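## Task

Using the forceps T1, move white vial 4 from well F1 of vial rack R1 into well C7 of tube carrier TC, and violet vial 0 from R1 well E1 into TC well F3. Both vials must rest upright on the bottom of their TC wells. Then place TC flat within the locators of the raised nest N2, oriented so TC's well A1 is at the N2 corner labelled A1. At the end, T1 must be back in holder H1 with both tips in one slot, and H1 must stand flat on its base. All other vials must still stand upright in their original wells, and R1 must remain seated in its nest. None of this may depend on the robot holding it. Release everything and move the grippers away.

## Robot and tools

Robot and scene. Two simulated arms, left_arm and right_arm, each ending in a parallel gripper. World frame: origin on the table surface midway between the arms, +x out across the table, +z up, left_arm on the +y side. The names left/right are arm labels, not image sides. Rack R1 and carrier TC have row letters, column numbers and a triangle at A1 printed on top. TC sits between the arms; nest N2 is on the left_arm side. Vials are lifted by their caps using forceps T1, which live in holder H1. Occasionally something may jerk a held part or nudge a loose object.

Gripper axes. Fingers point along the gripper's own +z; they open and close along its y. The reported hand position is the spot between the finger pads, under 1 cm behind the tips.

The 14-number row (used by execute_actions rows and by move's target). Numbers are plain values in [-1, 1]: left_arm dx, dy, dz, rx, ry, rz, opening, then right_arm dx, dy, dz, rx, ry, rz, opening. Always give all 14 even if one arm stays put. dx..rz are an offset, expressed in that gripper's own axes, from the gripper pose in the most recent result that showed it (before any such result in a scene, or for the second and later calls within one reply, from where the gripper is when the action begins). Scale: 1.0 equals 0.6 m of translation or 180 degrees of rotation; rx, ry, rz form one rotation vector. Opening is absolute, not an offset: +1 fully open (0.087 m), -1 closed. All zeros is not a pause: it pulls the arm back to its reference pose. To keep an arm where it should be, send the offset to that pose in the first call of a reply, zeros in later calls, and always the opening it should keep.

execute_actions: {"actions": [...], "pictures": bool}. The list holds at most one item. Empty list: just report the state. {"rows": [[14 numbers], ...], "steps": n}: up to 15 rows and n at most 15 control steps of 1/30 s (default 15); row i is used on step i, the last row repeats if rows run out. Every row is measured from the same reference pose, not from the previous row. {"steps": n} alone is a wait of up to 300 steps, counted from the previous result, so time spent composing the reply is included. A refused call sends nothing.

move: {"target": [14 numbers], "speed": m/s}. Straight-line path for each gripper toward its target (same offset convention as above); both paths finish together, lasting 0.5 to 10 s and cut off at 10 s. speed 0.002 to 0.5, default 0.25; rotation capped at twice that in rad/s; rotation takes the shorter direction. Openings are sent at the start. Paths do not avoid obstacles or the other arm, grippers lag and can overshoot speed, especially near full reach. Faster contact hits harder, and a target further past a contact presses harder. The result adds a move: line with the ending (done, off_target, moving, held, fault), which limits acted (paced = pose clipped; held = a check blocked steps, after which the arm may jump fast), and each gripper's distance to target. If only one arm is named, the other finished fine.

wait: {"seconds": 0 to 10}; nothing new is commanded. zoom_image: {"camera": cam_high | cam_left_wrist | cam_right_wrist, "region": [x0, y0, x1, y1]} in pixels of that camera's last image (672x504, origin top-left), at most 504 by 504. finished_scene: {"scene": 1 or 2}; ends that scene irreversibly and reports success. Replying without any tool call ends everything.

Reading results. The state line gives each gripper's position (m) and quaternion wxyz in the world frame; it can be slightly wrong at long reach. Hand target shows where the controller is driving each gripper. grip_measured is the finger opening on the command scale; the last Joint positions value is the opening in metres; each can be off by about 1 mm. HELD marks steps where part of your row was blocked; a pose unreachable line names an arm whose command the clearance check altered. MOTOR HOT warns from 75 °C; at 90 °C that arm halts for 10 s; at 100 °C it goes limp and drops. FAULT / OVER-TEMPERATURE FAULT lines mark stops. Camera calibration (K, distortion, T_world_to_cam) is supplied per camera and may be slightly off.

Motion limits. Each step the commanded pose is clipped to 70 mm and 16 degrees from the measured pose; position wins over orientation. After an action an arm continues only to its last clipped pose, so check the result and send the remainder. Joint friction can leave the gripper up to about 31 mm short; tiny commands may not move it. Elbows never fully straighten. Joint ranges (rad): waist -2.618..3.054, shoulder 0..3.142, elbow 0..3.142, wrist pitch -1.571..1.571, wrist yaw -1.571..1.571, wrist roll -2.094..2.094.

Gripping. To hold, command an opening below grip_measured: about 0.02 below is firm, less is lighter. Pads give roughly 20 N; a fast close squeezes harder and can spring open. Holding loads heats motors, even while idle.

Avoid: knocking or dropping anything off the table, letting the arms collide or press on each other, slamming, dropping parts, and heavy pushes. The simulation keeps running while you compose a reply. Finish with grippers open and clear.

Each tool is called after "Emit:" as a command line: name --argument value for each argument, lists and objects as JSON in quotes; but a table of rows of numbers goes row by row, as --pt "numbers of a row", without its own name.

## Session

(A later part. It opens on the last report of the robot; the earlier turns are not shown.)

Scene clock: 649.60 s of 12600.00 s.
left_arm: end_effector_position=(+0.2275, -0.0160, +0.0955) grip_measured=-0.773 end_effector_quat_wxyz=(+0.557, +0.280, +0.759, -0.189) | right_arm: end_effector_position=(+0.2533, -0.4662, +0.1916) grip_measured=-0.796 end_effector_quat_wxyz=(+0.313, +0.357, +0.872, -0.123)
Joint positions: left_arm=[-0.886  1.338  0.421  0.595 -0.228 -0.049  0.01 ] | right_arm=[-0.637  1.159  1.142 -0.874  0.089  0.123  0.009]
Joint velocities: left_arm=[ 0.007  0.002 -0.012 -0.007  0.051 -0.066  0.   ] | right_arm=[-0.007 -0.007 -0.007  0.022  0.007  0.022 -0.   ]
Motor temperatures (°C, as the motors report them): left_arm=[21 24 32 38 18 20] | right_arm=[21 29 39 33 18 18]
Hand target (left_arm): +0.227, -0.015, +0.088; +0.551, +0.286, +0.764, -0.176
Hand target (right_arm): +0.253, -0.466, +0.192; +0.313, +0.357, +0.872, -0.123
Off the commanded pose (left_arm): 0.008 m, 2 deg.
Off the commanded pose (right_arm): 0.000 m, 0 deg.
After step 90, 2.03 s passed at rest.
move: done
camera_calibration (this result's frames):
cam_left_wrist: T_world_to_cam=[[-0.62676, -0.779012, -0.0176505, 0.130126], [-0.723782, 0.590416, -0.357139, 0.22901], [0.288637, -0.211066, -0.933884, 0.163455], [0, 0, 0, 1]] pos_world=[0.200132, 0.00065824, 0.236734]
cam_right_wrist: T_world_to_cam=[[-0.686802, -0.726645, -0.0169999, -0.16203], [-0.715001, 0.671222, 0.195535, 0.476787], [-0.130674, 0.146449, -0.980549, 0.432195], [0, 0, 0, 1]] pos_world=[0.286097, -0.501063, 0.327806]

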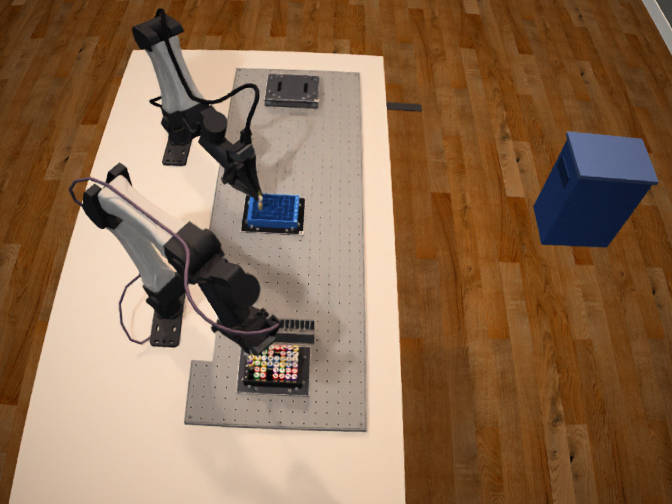

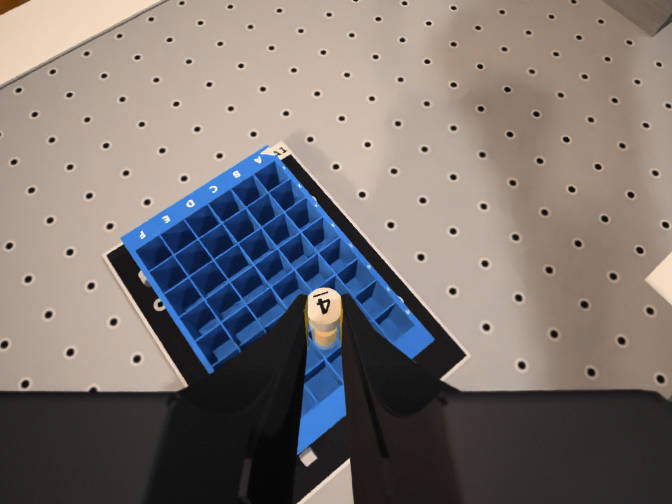

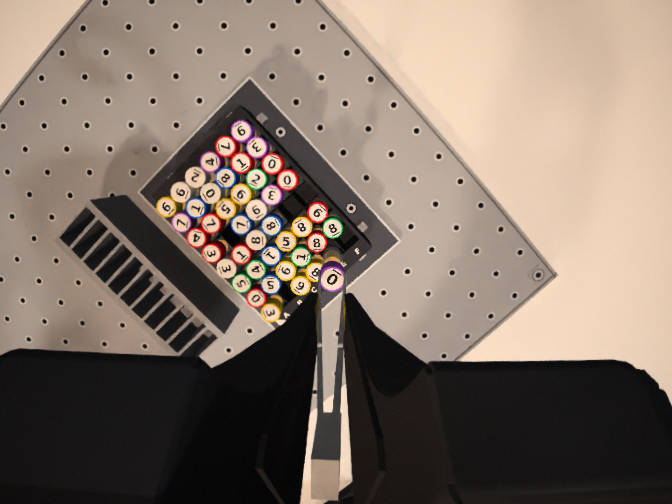

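Looks inside the well now.

Emit:
move --target '[0.027,0,0.007,0,0.016,-0.012,-0.79,0,0,0,0,0,0,-0.803]' --speed 0.012

Emit:
zoom_image --camera "cam_left_wrist" --region '[260,260,400,400]'

Scene clock: 657.37 s of 12600.00 s.
left_arm: end_effector_position=(+0.2261, -0.0169, +0.0874) grip_measured=-0.773 end_effector_quat_wxyz=(+0.546, +0.270, +0.769, -0.194) | right_arm: end_effector_position=(+0.2533, -0.4662, +0.1916) grip_measured=-0.796 end_effector_quat_wxyz=(+0.313, +0.357, +0.872, -0.123)
Joint positions: left_arm=[-0.887  1.36   0.421  0.595 -0.228 -0.085  0.01 ] | right_arm=[-0.637  1.159  1.142 -0.874  0.089  0.123  0.009]
Joint velocities: left_arm=[-0.022 -0.012  0.012  0.022  0.066  0.022 -0.001] | right_arm=[-0.012 -0.002 -0.022 -0.022 -0.022  0.022 -0.001]
Motor temperatures (°C, as the motors report them): left_arm=[21 24 32 38 18 20] | right_arm=[21 29 39 33 18 18]
Hand target (left_arm): +0.226, -0.015, +0.079; +0.534, +0.270, +0.778, -0.193
Hand target (right_arm): +0.253, -0.466, +0.192; +0.313, +0.357, +0.872, -0.123
Off the commanded pose (left_arm): 0.009 m, 2 deg.
Off the commanded pose (right_arm): 0.000 m, 0 deg.
After step 90, 1.93 s passed at rest.
move: done
camera_calibration (this result's frames):
cam_left_wrist: T_world_to_cam=[[-0.618424, -0.785763, 0.0112958, 0.123856], [-0.742349, 0.579419, -0.33644, 0.227879], [0.257817, -0.216448, -0.941637, 0.163731], [0, 0, 0, 1]] pos_world=[0.203548, 0.000723714, 0.229444]
cam_right_wrist: T_world_to_cam=[[-0.686802, -0.726645, -0.0169999, -0.16203], [-0.715001, 0.671222, 0.195535, 0.476787], [-0.130674, 0.146449, -0.980549, 0.432195], [0, 0, 0, 1]] pos_world=[0.286097, -0.501063, 0.327806]

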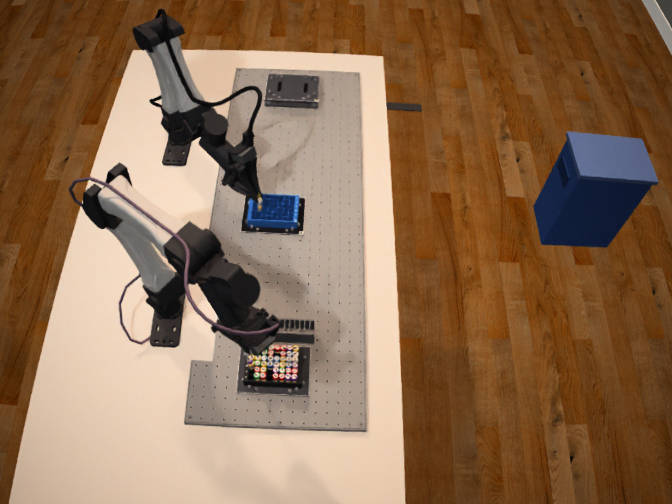

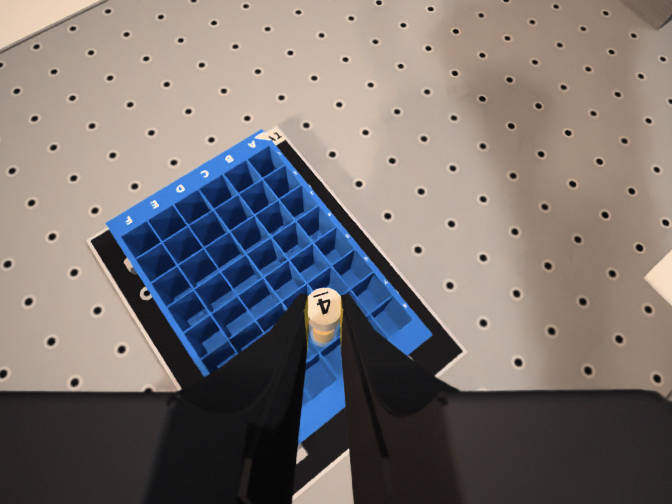

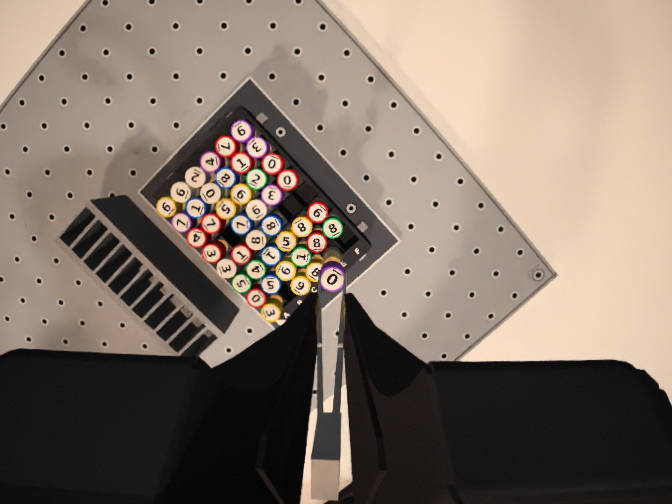

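Region (260, 260, 400, 400) of cam_left_wrist's 672x504 image, scaled by 3.600, with more detail than that image has.

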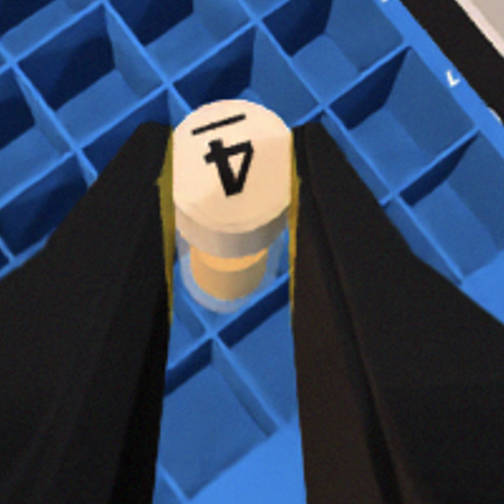

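Emit:
move --target '[0.034,0,0.011,0,0.019,0.008,-0.79,0,0,0,0,0,0,-0.803]' --speed 0.015

Emit:
move --target '[0,0,0,0,0,0,-0.4,0,0,0,0,0,0,-0.803]'

Emit:
move --target '[-0.15,0,-0.05,0,0,0,-0.4,0,0,0,0,0,0,-0.803]' --speed 0.08

Scene clock: 666.90 s of 12600.00 s.
left_arm: end_effector_position=(+0.2253, -0.0154, +0.0711) grip_measured=-0.773 end_effector_quat_wxyz=(+0.530, +0.279, +0.779, -0.182) | right_arm: end_effector_position=(+0.2533, -0.4662, +0.1916) grip_measured=-0.796 end_effector_quat_wxyz=(+0.313, +0.357, +0.872, -0.123)
Joint positions: left_arm=[-0.887  1.406  0.421  0.595 -0.228 -0.079  0.01 ] | right_arm=[-0.637  1.159  1.142 -0.874  0.089  0.123  0.009]
Joint velocities: left_arm=[ 0.002  0.007  0.007 -0.007  0.051 -0.037  0.   ] | right_arm=[-0.007 -0.017 -0.007 -0.022 -0.007  0.037 -0.001]
Motor temperatures (°C, as the motors report them): left_arm=[21 24 32 39 18 20] | right_arm=[21 29 39 33 18 18]
Hand target (left_arm): +0.225, -0.017, +0.066; +0.525, +0.286, +0.781, -0.179
Hand target (right_arm): +0.253, -0.466, +0.192; +0.313, +0.357, +0.872, -0.123
Off the commanded pose (left_arm): 0.005 m, 1 deg.
Off the commanded pose (right_arm): 0.000 m, 0 deg.
After step 90, 4.13 s passed at rest.
move: done
camera_calibration (this result's frames):
cam_left_wrist: T_world_to_cam=[[-0.620036, -0.784551, -0.00596573, 0.126301], [-0.748778, 0.594001, -0.294099, 0.219601], [0.234279, -0.177885, -0.955756, 0.155744], [0, 0, 0, 1]] pos_world=[0.206256, -0.00364955, 0.214191]
cam_right_wrist: T_world_to_cam=[[-0.686802, -0.726645, -0.0169999, -0.16203], [-0.715001, 0.671222, 0.195535, 0.476787], [-0.130674, 0.146449, -0.980549, 0.432195], [0, 0, 0, 1]] pos_world=[0.286097, -0.501063, 0.327806]

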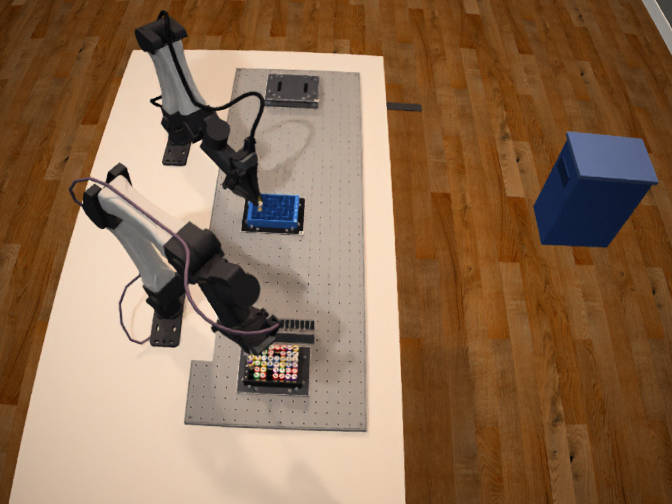

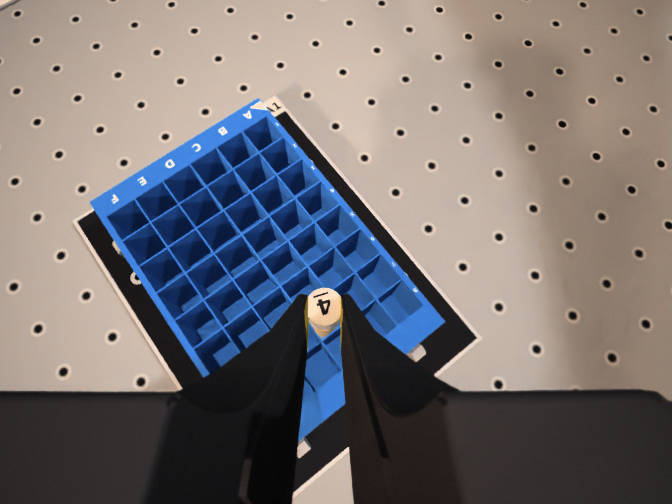

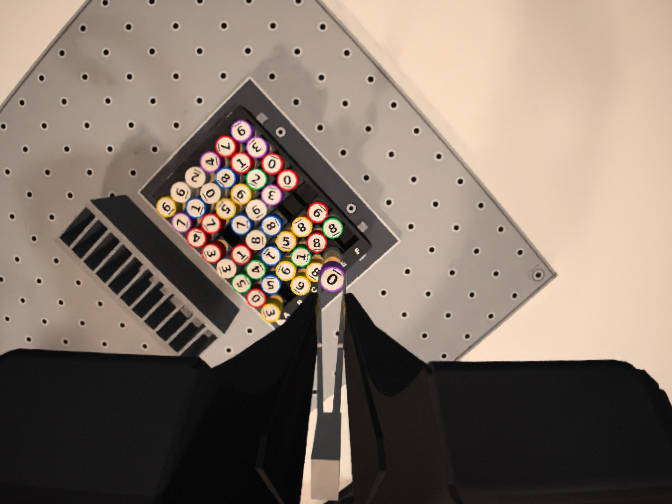

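Scene clock: 667.40 s of 12600.00 s.
left_arm: end_effector_position=(+0.2253, -0.0154, +0.0711) grip_measured=-0.400 end_effector_quat_wxyz=(+0.530, +0.279, +0.779, -0.182) | right_arm: end_effector_position=(+0.2533, -0.4662, +0.1916) grip_measured=-0.796 end_effector_quat_wxyz=(+0.313, +0.357, +0.872, -0.123)
Joint positions: left_arm=[-0.887  1.406  0.421  0.595 -0.228 -0.079  0.026] | right_arm=[-0.637  1.159  1.142 -0.874  0.089  0.123  0.009]
Joint velocities: left_arm=[ 0.012  0.002  0.002 -0.037  0.022  0.037  0.001] | right_arm=[-0.017  0.022 -0.002  0.066 -0.007  0.007 -0.   ]
Motor temperatures (°C, as the motors report them): left_arm=[21 24 32 39 18 20] | right_arm=[21 29 39 33 18 18]
Hand target (left_arm): +0.225, -0.015, +0.071; +0.530, +0.279, +0.779, -0.182
Hand target (right_arm): +0.253, -0.466, +0.192; +0.313, +0.357, +0.872, -0.123
Off the commanded pose (left_arm): 0.000 m, 0 deg.
Off the commanded pose (right_arm): 0.000 m, 0 deg.
move: done
camera_calibration (this result's frames):
cam_left_wrist: T_world_to_cam=[[-0.620036, -0.784551, -0.00596573, 0.126301], [-0.748778, 0.594001, -0.294099, 0.219601], [0.234279, -0.177885, -0.955756, 0.155744], [0, 0, 0, 1]] pos_world=[0.206256, -0.00364955, 0.214191]
cam_right_wrist: T_world_to_cam=[[-0.686802, -0.726645, -0.0169999, -0.16203], [-0.715001, 0.671222, 0.195535, 0.476787], [-0.130674, 0.146449, -0.980549, 0.432195], [0, 0, 0, 1]] pos_world=[0.286097, -0.501063, 0.327806]

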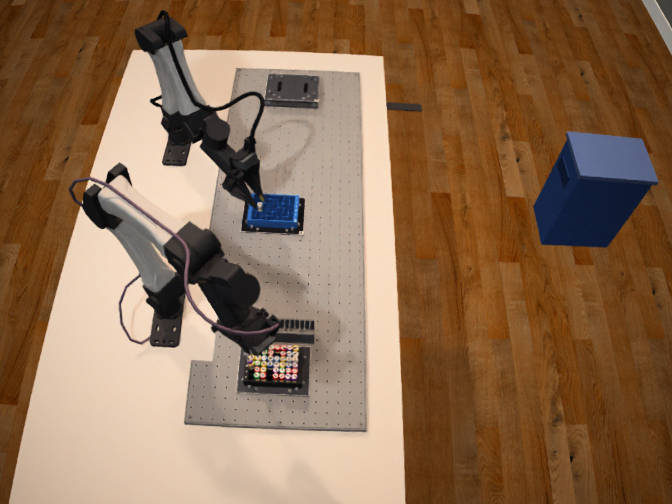

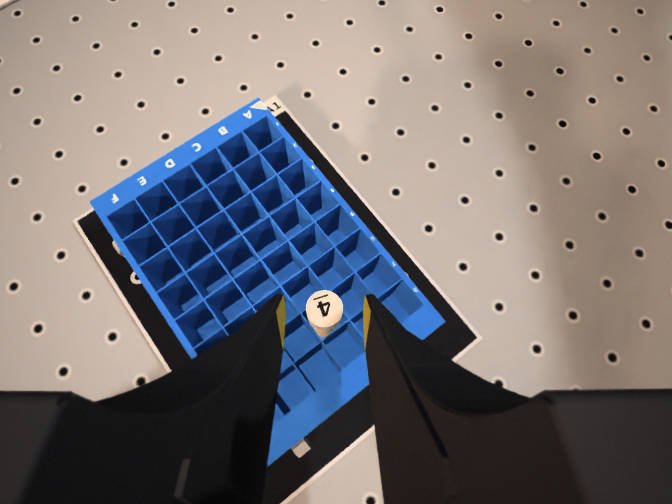

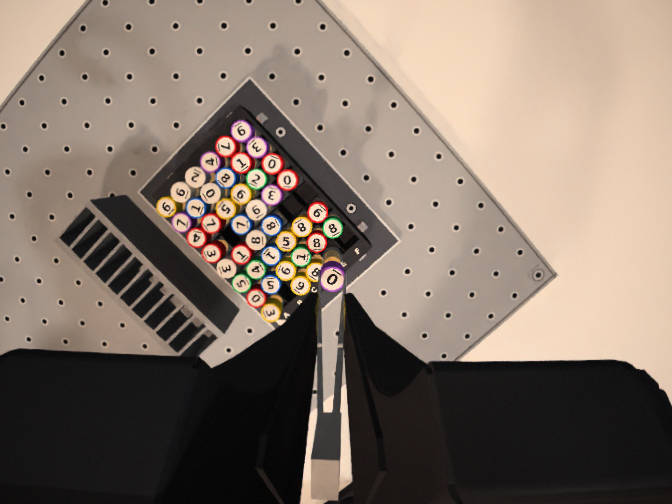

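Scene clock: 669.20 s of 12600.00 s.
left_arm: end_effector_position=(+0.2294, -0.0209, +0.1578) grip_measured=-0.400 end_effector_quat_wxyz=(+0.529, +0.280, +0.780, -0.182) | right_arm: end_effector_position=(+0.2533, -0.4662, +0.1916) grip_measured=-0.796 end_effector_quat_wxyz=(+0.313, +0.357, +0.872, -0.123)
Joint positions: left_arm=[-0.887  1.212  0.689  0.129 -0.228 -0.079  0.026] | right_arm=[-0.637  1.159  1.142 -0.874  0.089  0.123  0.009]
Joint velocities: left_arm=[-0.007 -0.007 -0.007  0.081 -0.051 -0.022  0.   ] | right_arm=[-0.002  0.007  0.002 -0.007 -0.007 -0.081 -0.001]
Motor temperatures (°C, as the motors report them): left_arm=[21 24 32 39 18 20] | right_arm=[21 29 39 33 18 18]
Hand target (left_arm): +0.231, -0.020, +0.165; +0.531, +0.279, +0.779, -0.182
Hand target (right_arm): +0.253, -0.466, +0.192; +0.313, +0.357, +0.872, -0.123
Off the commanded pose (left_arm): 0.008 m, 0 deg.
Off the commanded pose (right_arm): 0.000 m, 0 deg.
move: done
camera_calibration (this result's frames):
cam_left_wrist: T_world_to_cam=[[-0.620048, -0.784535, -0.00672574, 0.125235], [-0.749319, 0.594712, -0.291272, 0.251154], [0.232513, -0.175563, -0.956617, 0.237316], [0, 0, 0, 1]] pos_world=[0.210667, -0.00944868, 0.301017]
cam_right_wrist: T_world_to_cam=[[-0.686802, -0.726645, -0.0169999, -0.16203], [-0.715001, 0.671222, 0.195535, 0.476787], [-0.130674, 0.146449, -0.980549, 0.432195], [0, 0, 0, 1]] pos_world=[0.286097, -0.501063, 0.327806]

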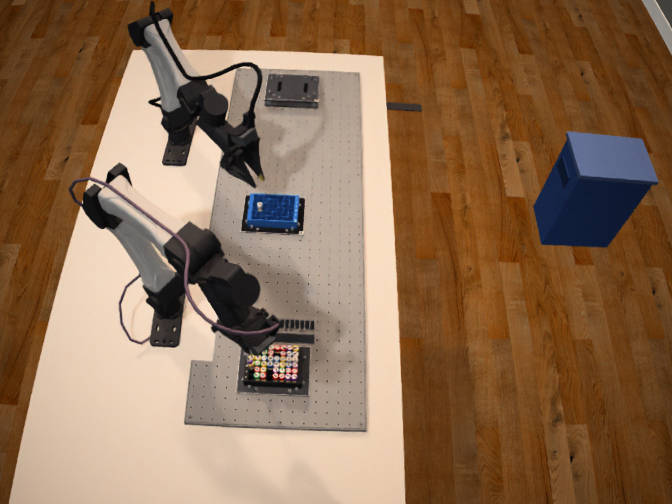

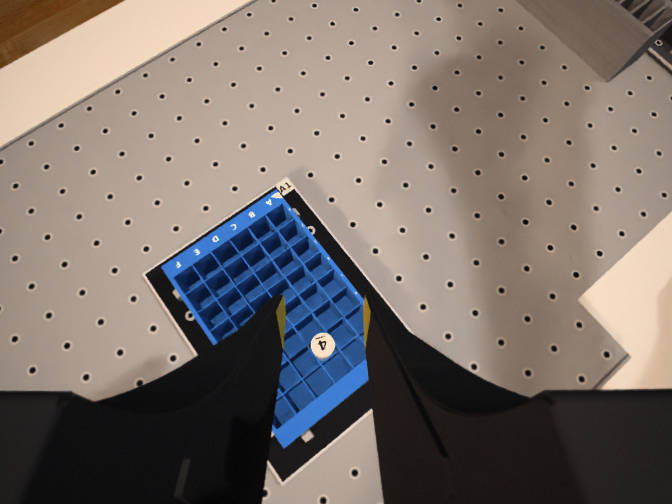

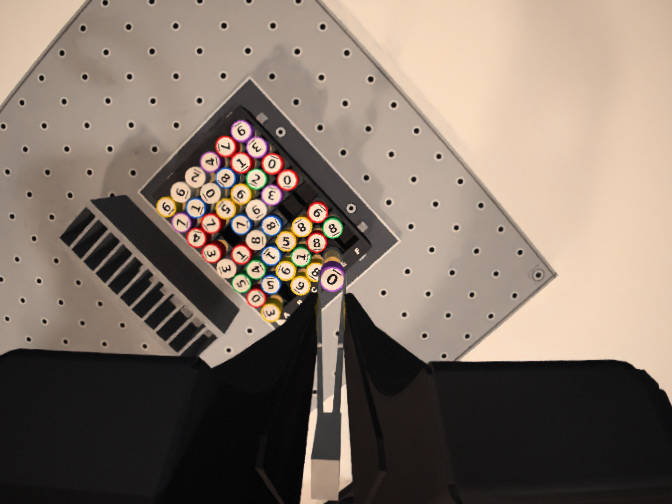

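Emit:
move --target '[0.057,0.527,-0.275,-0.19,0,-0.077,0.4,0.41,0.635,-0.332,-0.294,0,-0.363,-0.803]' --speed 0.13

Emit:
move --target '[0,0,-0.05,0,0.3,0,0.4,0.02,0,0.022,0,0.005,0,-0.803]' --speed 0.15

Emit:
zoom_image --camera "cam_right_wrist" --region '[240,170,440,330]'

Scene clock: 684.47 s of 12600.00 s.
left_arm: end_effector_position=(+0.2946, +0.3252, +0.1776) grip_measured=+0.400 end_effector_quat_wxyz=(+0.550, +0.015, +0.835, -0.011) | right_arm: end_effector_position=(+0.2880, +0.0200, +0.1886) grip_measured=-0.796 end_effector_quat_wxyz=(+0.308, -0.307, +0.893, +0.116)
Joint positions: left_arm=[ 0.408  0.987  0.678 -0.129  0.376  0.169  0.061] | right_arm=[ 0.9    1.629  1.521 -0.805  0.138  0.205  0.009]
Joint velocities: left_arm=[-0.002 -0.002 -0.002  0.007 -0.007 -0.007 -0.   ] | right_arm=[-0.012  0.007  0.002 -0.037  0.037 -0.022 -0.001]
Motor temperatures (°C, as the motors report them): left_arm=[21 24 33 39 18 20] | right_arm=[21 29 40 33 18 18]
Hand target (left_arm): +0.299, +0.329, +0.184; +0.556, +0.016, +0.831, -0.008
Hand target (right_arm): +0.288, +0.029, +0.192; +0.311, -0.316, +0.887, +0.126
Off the commanded pose (left_arm): 0.015 m, 2 deg.
Off the commanded pose (right_arm): 0.010 m, 2 deg.
After step 90, 6.27 s passed at rest.
move: off_target (left_arm)
camera_calibration (this result's frames):
cam_left_wrist: T_world_to_cam=[[-0.0247057, -0.999665, 0.00773375, 0.329326], [-0.962819, 0.0217119, -0.269272, 0.345234], [0.269014, -0.0140988, -0.963033, 0.239673], [0, 0, 0, 1]] pos_world=[0.276058, 0.325099, 0.321228]
cam_right_wrist: T_world_to_cam=[[0.632333, -0.774245, -0.0264362, -0.162083], [-0.753739, -0.622752, 0.209898, 0.210121], [-0.178976, -0.112799, -0.977366, 0.381056], [0, 0, 0, 1]] pos_world=[0.329066, 0.048344, 0.324042]

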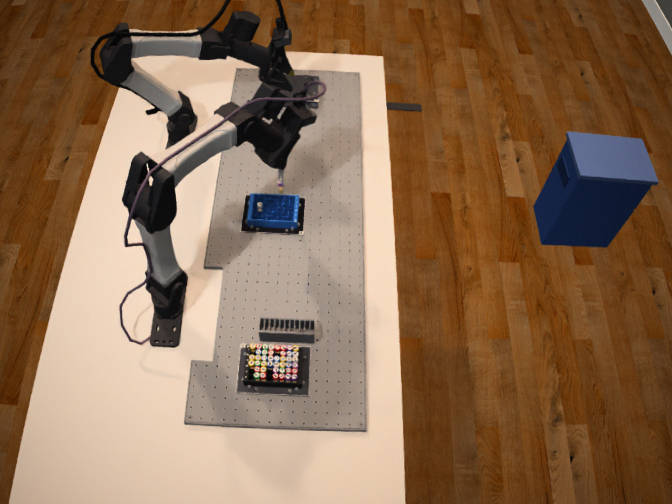

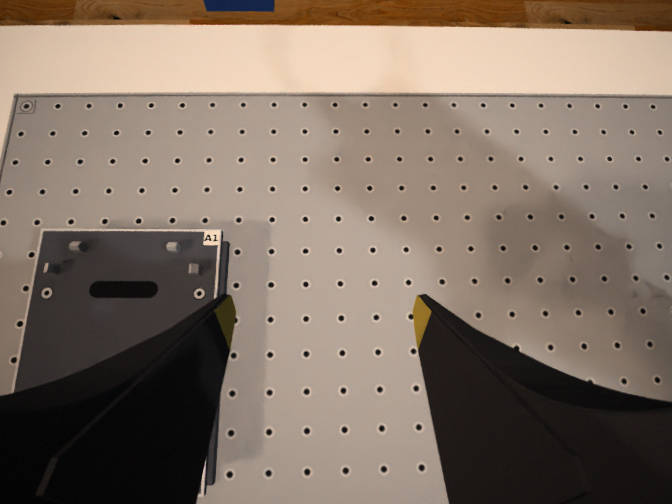

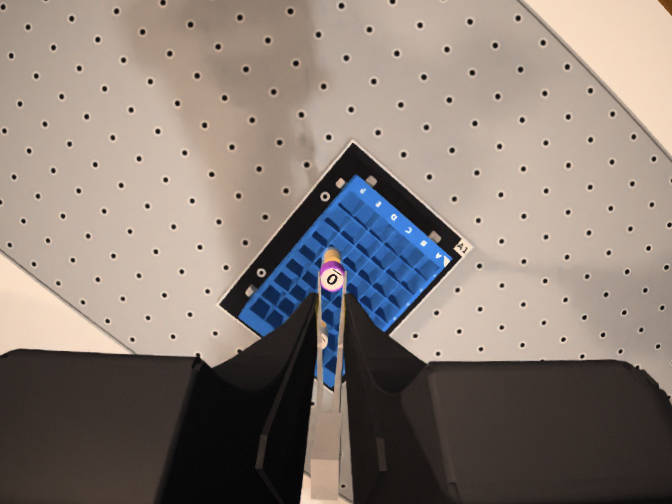

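Scene clock: 688.17 s of 12600.00 s.
left_arm: end_effector_position=(+0.2674, +0.3291, +0.1895) grip_measured=+0.400 end_effector_quat_wxyz=(+0.120, +0.021, +0.992, -0.007) | right_arm: end_effector_position=(+0.2881, +0.0201, +0.1787) grip_measured=-0.796 end_effector_quat_wxyz=(+0.306, -0.307, +0.894, +0.115)
Joint positions: left_arm=[ 0.269  1.661  1.683 -1.363  0.075  0.269  0.061] | right_arm=[ 0.9    1.629  1.484 -0.772  0.138  0.205  0.009]
Joint velocities: left_arm=[-0.007 -0.007 -0.007 -0.081  0.022  0.022 -0.001] | right_arm=[ 0.002  0.002  0.002 -0.022 -0.007 -0.051  0.001]
Motor temperatures (°C, as the motors report them): left_arm=[21 24 34 38 18 20] | right_arm=[21 30 39 33 18 18]
Hand target (left_arm): +0.268, +0.327, +0.190; +0.111, +0.026, +0.993, -0.006
Hand target (right_arm): +0.287, +0.019, +0.171; +0.301, -0.308, +0.896, +0.113
Off the commanded pose (left_arm): 0.003 m, 1 deg.
Off the commanded pose (right_arm): 0.008 m, 1 deg.
move: done
camera_calibration (this result's frames):
cam_left_wrist: T_world_to_cam=[[-0.0323952, -0.999468, 0.00376207, 0.335132], [-0.794935, 0.028047, 0.606046, 0.109309], [-0.605829, 0.0166423, -0.795421, 0.45062], [0, 0, 0, 1]] pos_world=[0.370749, 0.324388, 0.290926]
cam_right_wrist: T_world_to_cam=[[0.632267, -0.774332, -0.0254817, -0.162461], [-0.753196, -0.622048, 0.213896, 0.211473], [-0.181478, -0.116047, -0.976524, 0.371982], [0, 0, 0, 1]] pos_world=[0.329506, 0.0489149, 0.313876]

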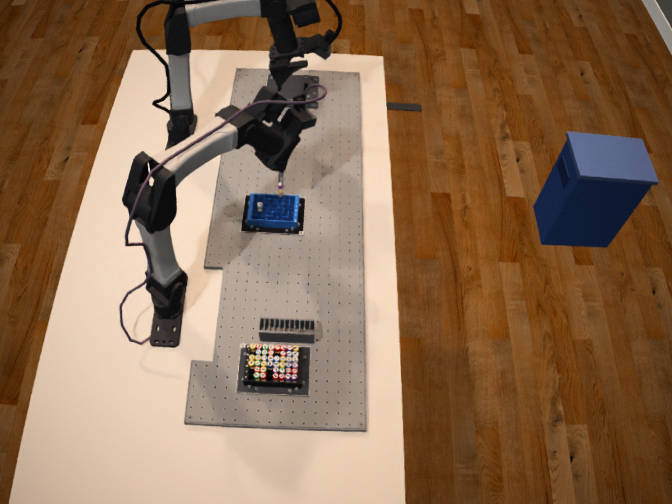

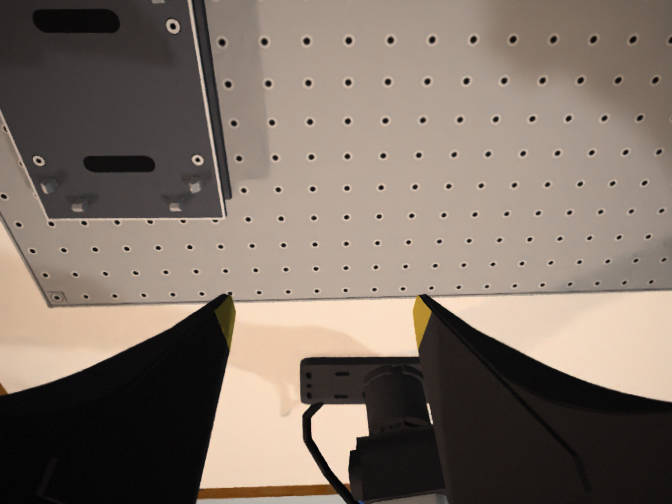

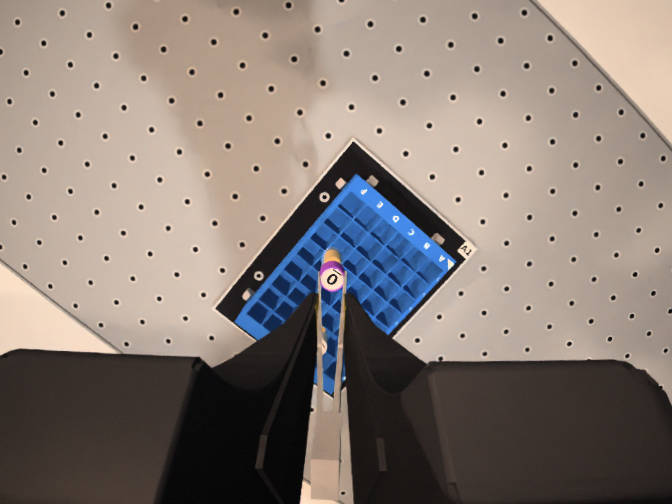

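Region (240, 170, 440, 330) of cam_right_wrist's 672x504 image, scaled by 2.520, with more detail than that image has; it fills the top 403 rows of this view, and the rest is white.

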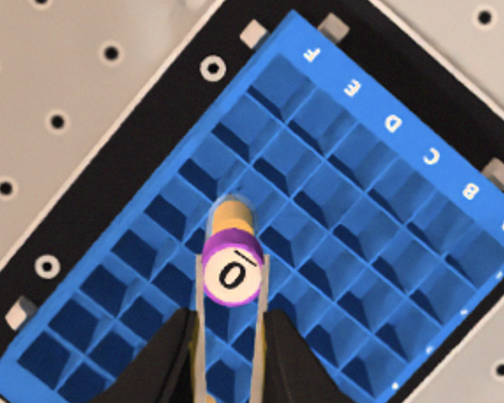

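Emit:
move --target '[0,0,0,0,0,0,0.4,-0.002,0.011,0.026,0,0,0,-0.803]' --speed 0.02

Emit:
zoom_image --camera "cam_right_wrist" --region '[270,190,400,310]'

Scene clock: 703.23 s of 12600.00 s.
left_arm: end_effector_position=(+0.2669, +0.3291, +0.1895) grip_measured=+0.400 end_effector_quat_wxyz=(+0.119, +0.021, +0.993, -0.007) | right_arm: end_effector_position=(+0.2925, +0.0260, +0.1713) grip_measured=-0.796 end_effector_quat_wxyz=(+0.306, -0.306, +0.894, +0.115)
Joint positions: left_arm=[ 0.269  1.661  1.683 -1.365  0.074  0.269  0.061] | right_arm=[ 0.9    1.655  1.484 -0.746  0.138  0.208  0.009]
Joint velocities: left_arm=[-0.002 -0.002  0.002  0.037 -0.022 -0.007  0.001] | right_arm=[-0.022  0.012 -0.002 -0.022  0.022 -0.007 -0.   ]
Motor temperatures (°C, as the motors report them): left_arm=[21 25 34 35 18 20] | right_arm=[21 32 38 33 18 18]
Hand target (left_arm): +0.267, +0.329, +0.190; +0.120, +0.021, +0.992, -0.007
Hand target (right_arm): +0.292, +0.032, +0.167; +0.306, -0.307, +0.894, +0.115
Off the commanded pose (left_arm): 0.001 m, 0 deg.
Off the commanded pose (right_arm): 0.007 m, 0 deg.
After step 90, 11.00 s passed at rest.
move: done
camera_calibration (this result's frames):
cam_left_wrist: T_world_to_cam=[[-0.0322145, -0.999475, 0.00354925, 0.335128], [-0.793709, 0.0277403, 0.607664, 0.1084], [-0.607443, 0.0167585, -0.794186, 0.450448], [0, 0, 0, 1]] pos_world=[0.370456, 0.324396, 0.290679]
cam_right_wrist: T_world_to_cam=[[0.630831, -0.775463, -0.0266341, -0.160239], [-0.753972, -0.620731, 0.214985, 0.220033], [-0.183246, -0.115538, -0.976254, 0.366747], [0, 0, 0, 1]] pos_world=[0.334187, 0.054695, 0.306466]

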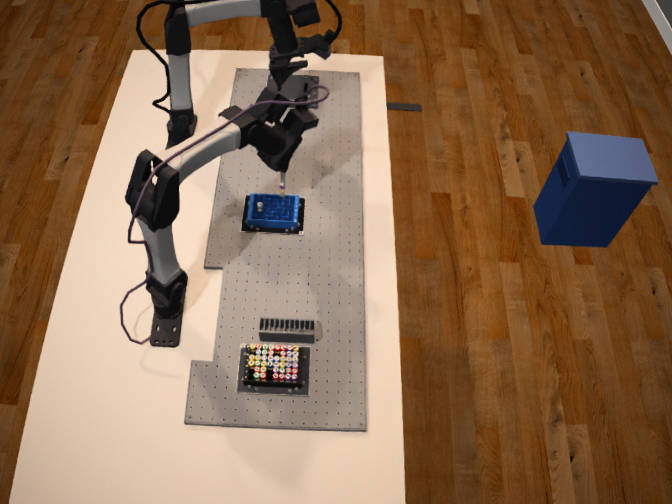

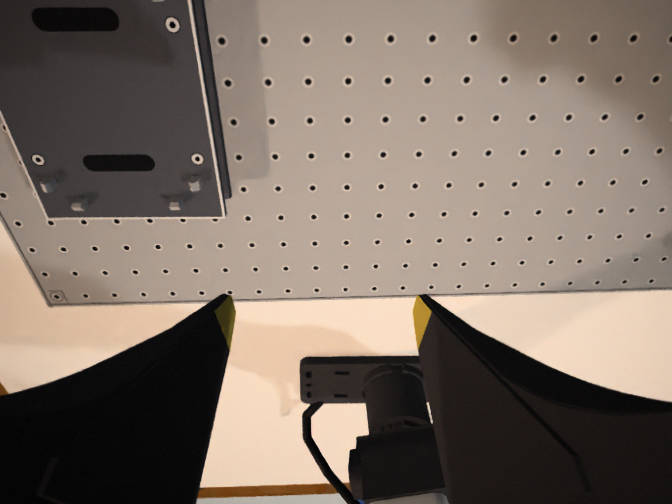

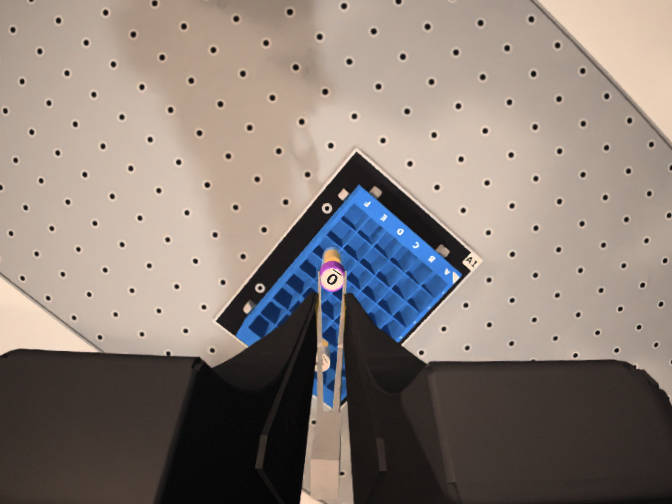

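Region (270, 190, 400, 310) of cam_right_wrist's 672x504 image, scaled by 3.877, with more detail than that image has; it fills the top 465 rows of this view, and the rest is white.

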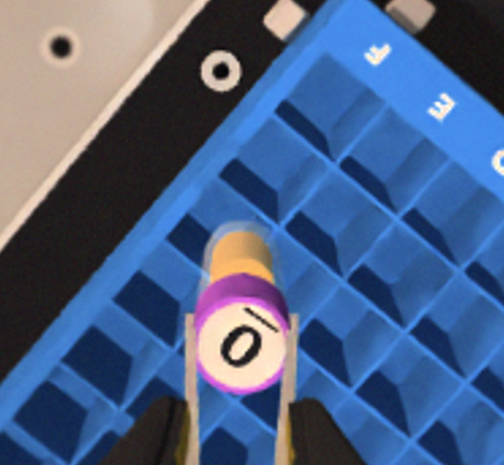

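Emit:
move --target '[0,0,0,0,0,0,0.4,0,0.015,0,-0.004,0,-0.005,-0.803]' --speed 0.015

Emit:
zoom_image --camera "cam_right_wrist" --region '[270,190,400,310]'

Scene clock: 712.73 s of 12600.00 s.
left_arm: end_effector_position=(+0.2669, +0.3291, +0.1895) grip_measured=+0.400 end_effector_quat_wxyz=(+0.119, +0.021, +0.993, -0.007) | right_arm: end_effector_position=(+0.2893, +0.0292, +0.1715) grip_measured=-0.796 end_effector_quat_wxyz=(+0.306, -0.311, +0.892, +0.117)
Joint positions: left_arm=[ 0.269  1.661  1.683 -1.365  0.074  0.269  0.061] | right_arm=[ 0.911  1.655  1.484 -0.744  0.138  0.208  0.009]
Joint velocities: left_arm=[-0.012  0.007 -0.007  0.051  0.051 -0.022 -0.001] | right_arm=[ 0.007 -0.017  0.012 -0.022 -0.022 -0.007 -0.   ]
Motor temperatures (°C, as the motors report them): left_arm=[21 26 34 34 18 20] | right_arm=[21 32 39 34 18 18]
Hand target (left_arm): +0.267, +0.329, +0.189; +0.119, +0.021, +0.993, -0.007
Hand target (right_arm): +0.287, +0.033, +0.171; +0.305, -0.315, +0.891, +0.118
Off the commanded pose (left_arm): 0.000 m, 0 deg.
Off the commanded pose (right_arm): 0.005 m, 1 deg.
After step 90, 5.60 s passed at rest.
move: done
camera_calibration (this result's frames):
cam_left_wrist: T_world_to_cam=[[-0.0322145, -0.999475, 0.00354925, 0.335128], [-0.793709, 0.0277403, 0.607664, 0.1084], [-0.607443, 0.0167585, -0.794186, 0.450448], [0, 0, 0, 1]] pos_world=[0.370456, 0.324396, 0.290679]
cam_right_wrist: T_world_to_cam=[[0.639108, -0.76864, -0.0270714, -0.158325], [-0.747545, -0.629075, 0.21317, 0.218256], [-0.180881, -0.116001, -0.97664, 0.36615], [0, 0, 0, 1]] pos_world=[0.330573, 0.0580782, 0.306785]

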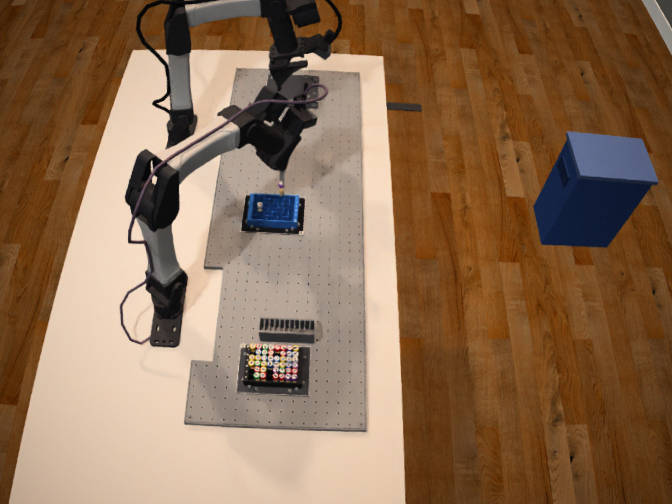

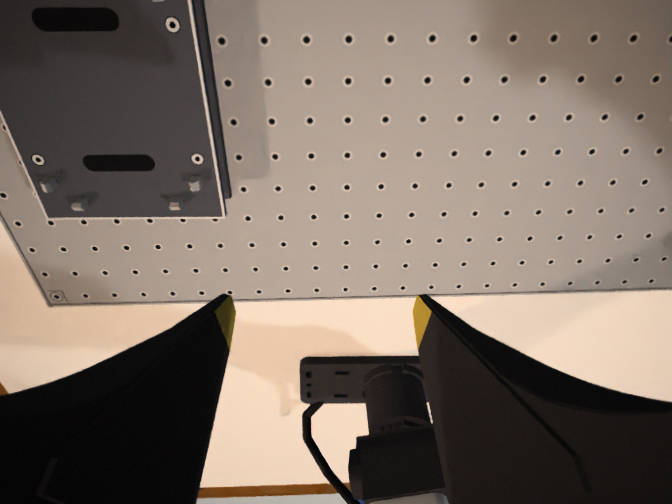

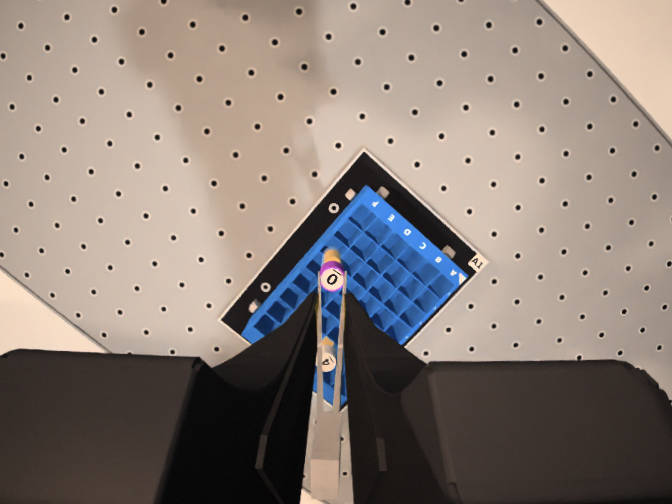

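Region (270, 190, 400, 310) of cam_right_wrist's 672x504 image, scaled by 3.877, with more detail than that image has; it fills the top 465 rows of this view, and the rest is white.

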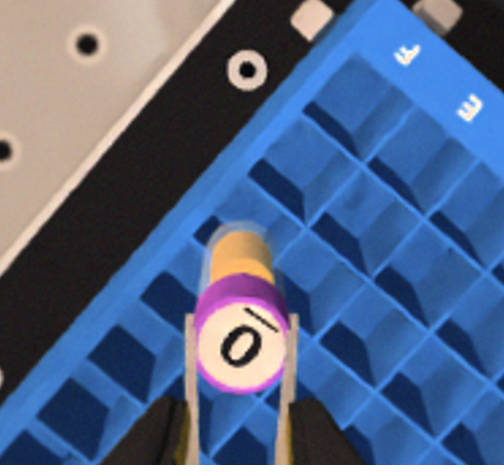

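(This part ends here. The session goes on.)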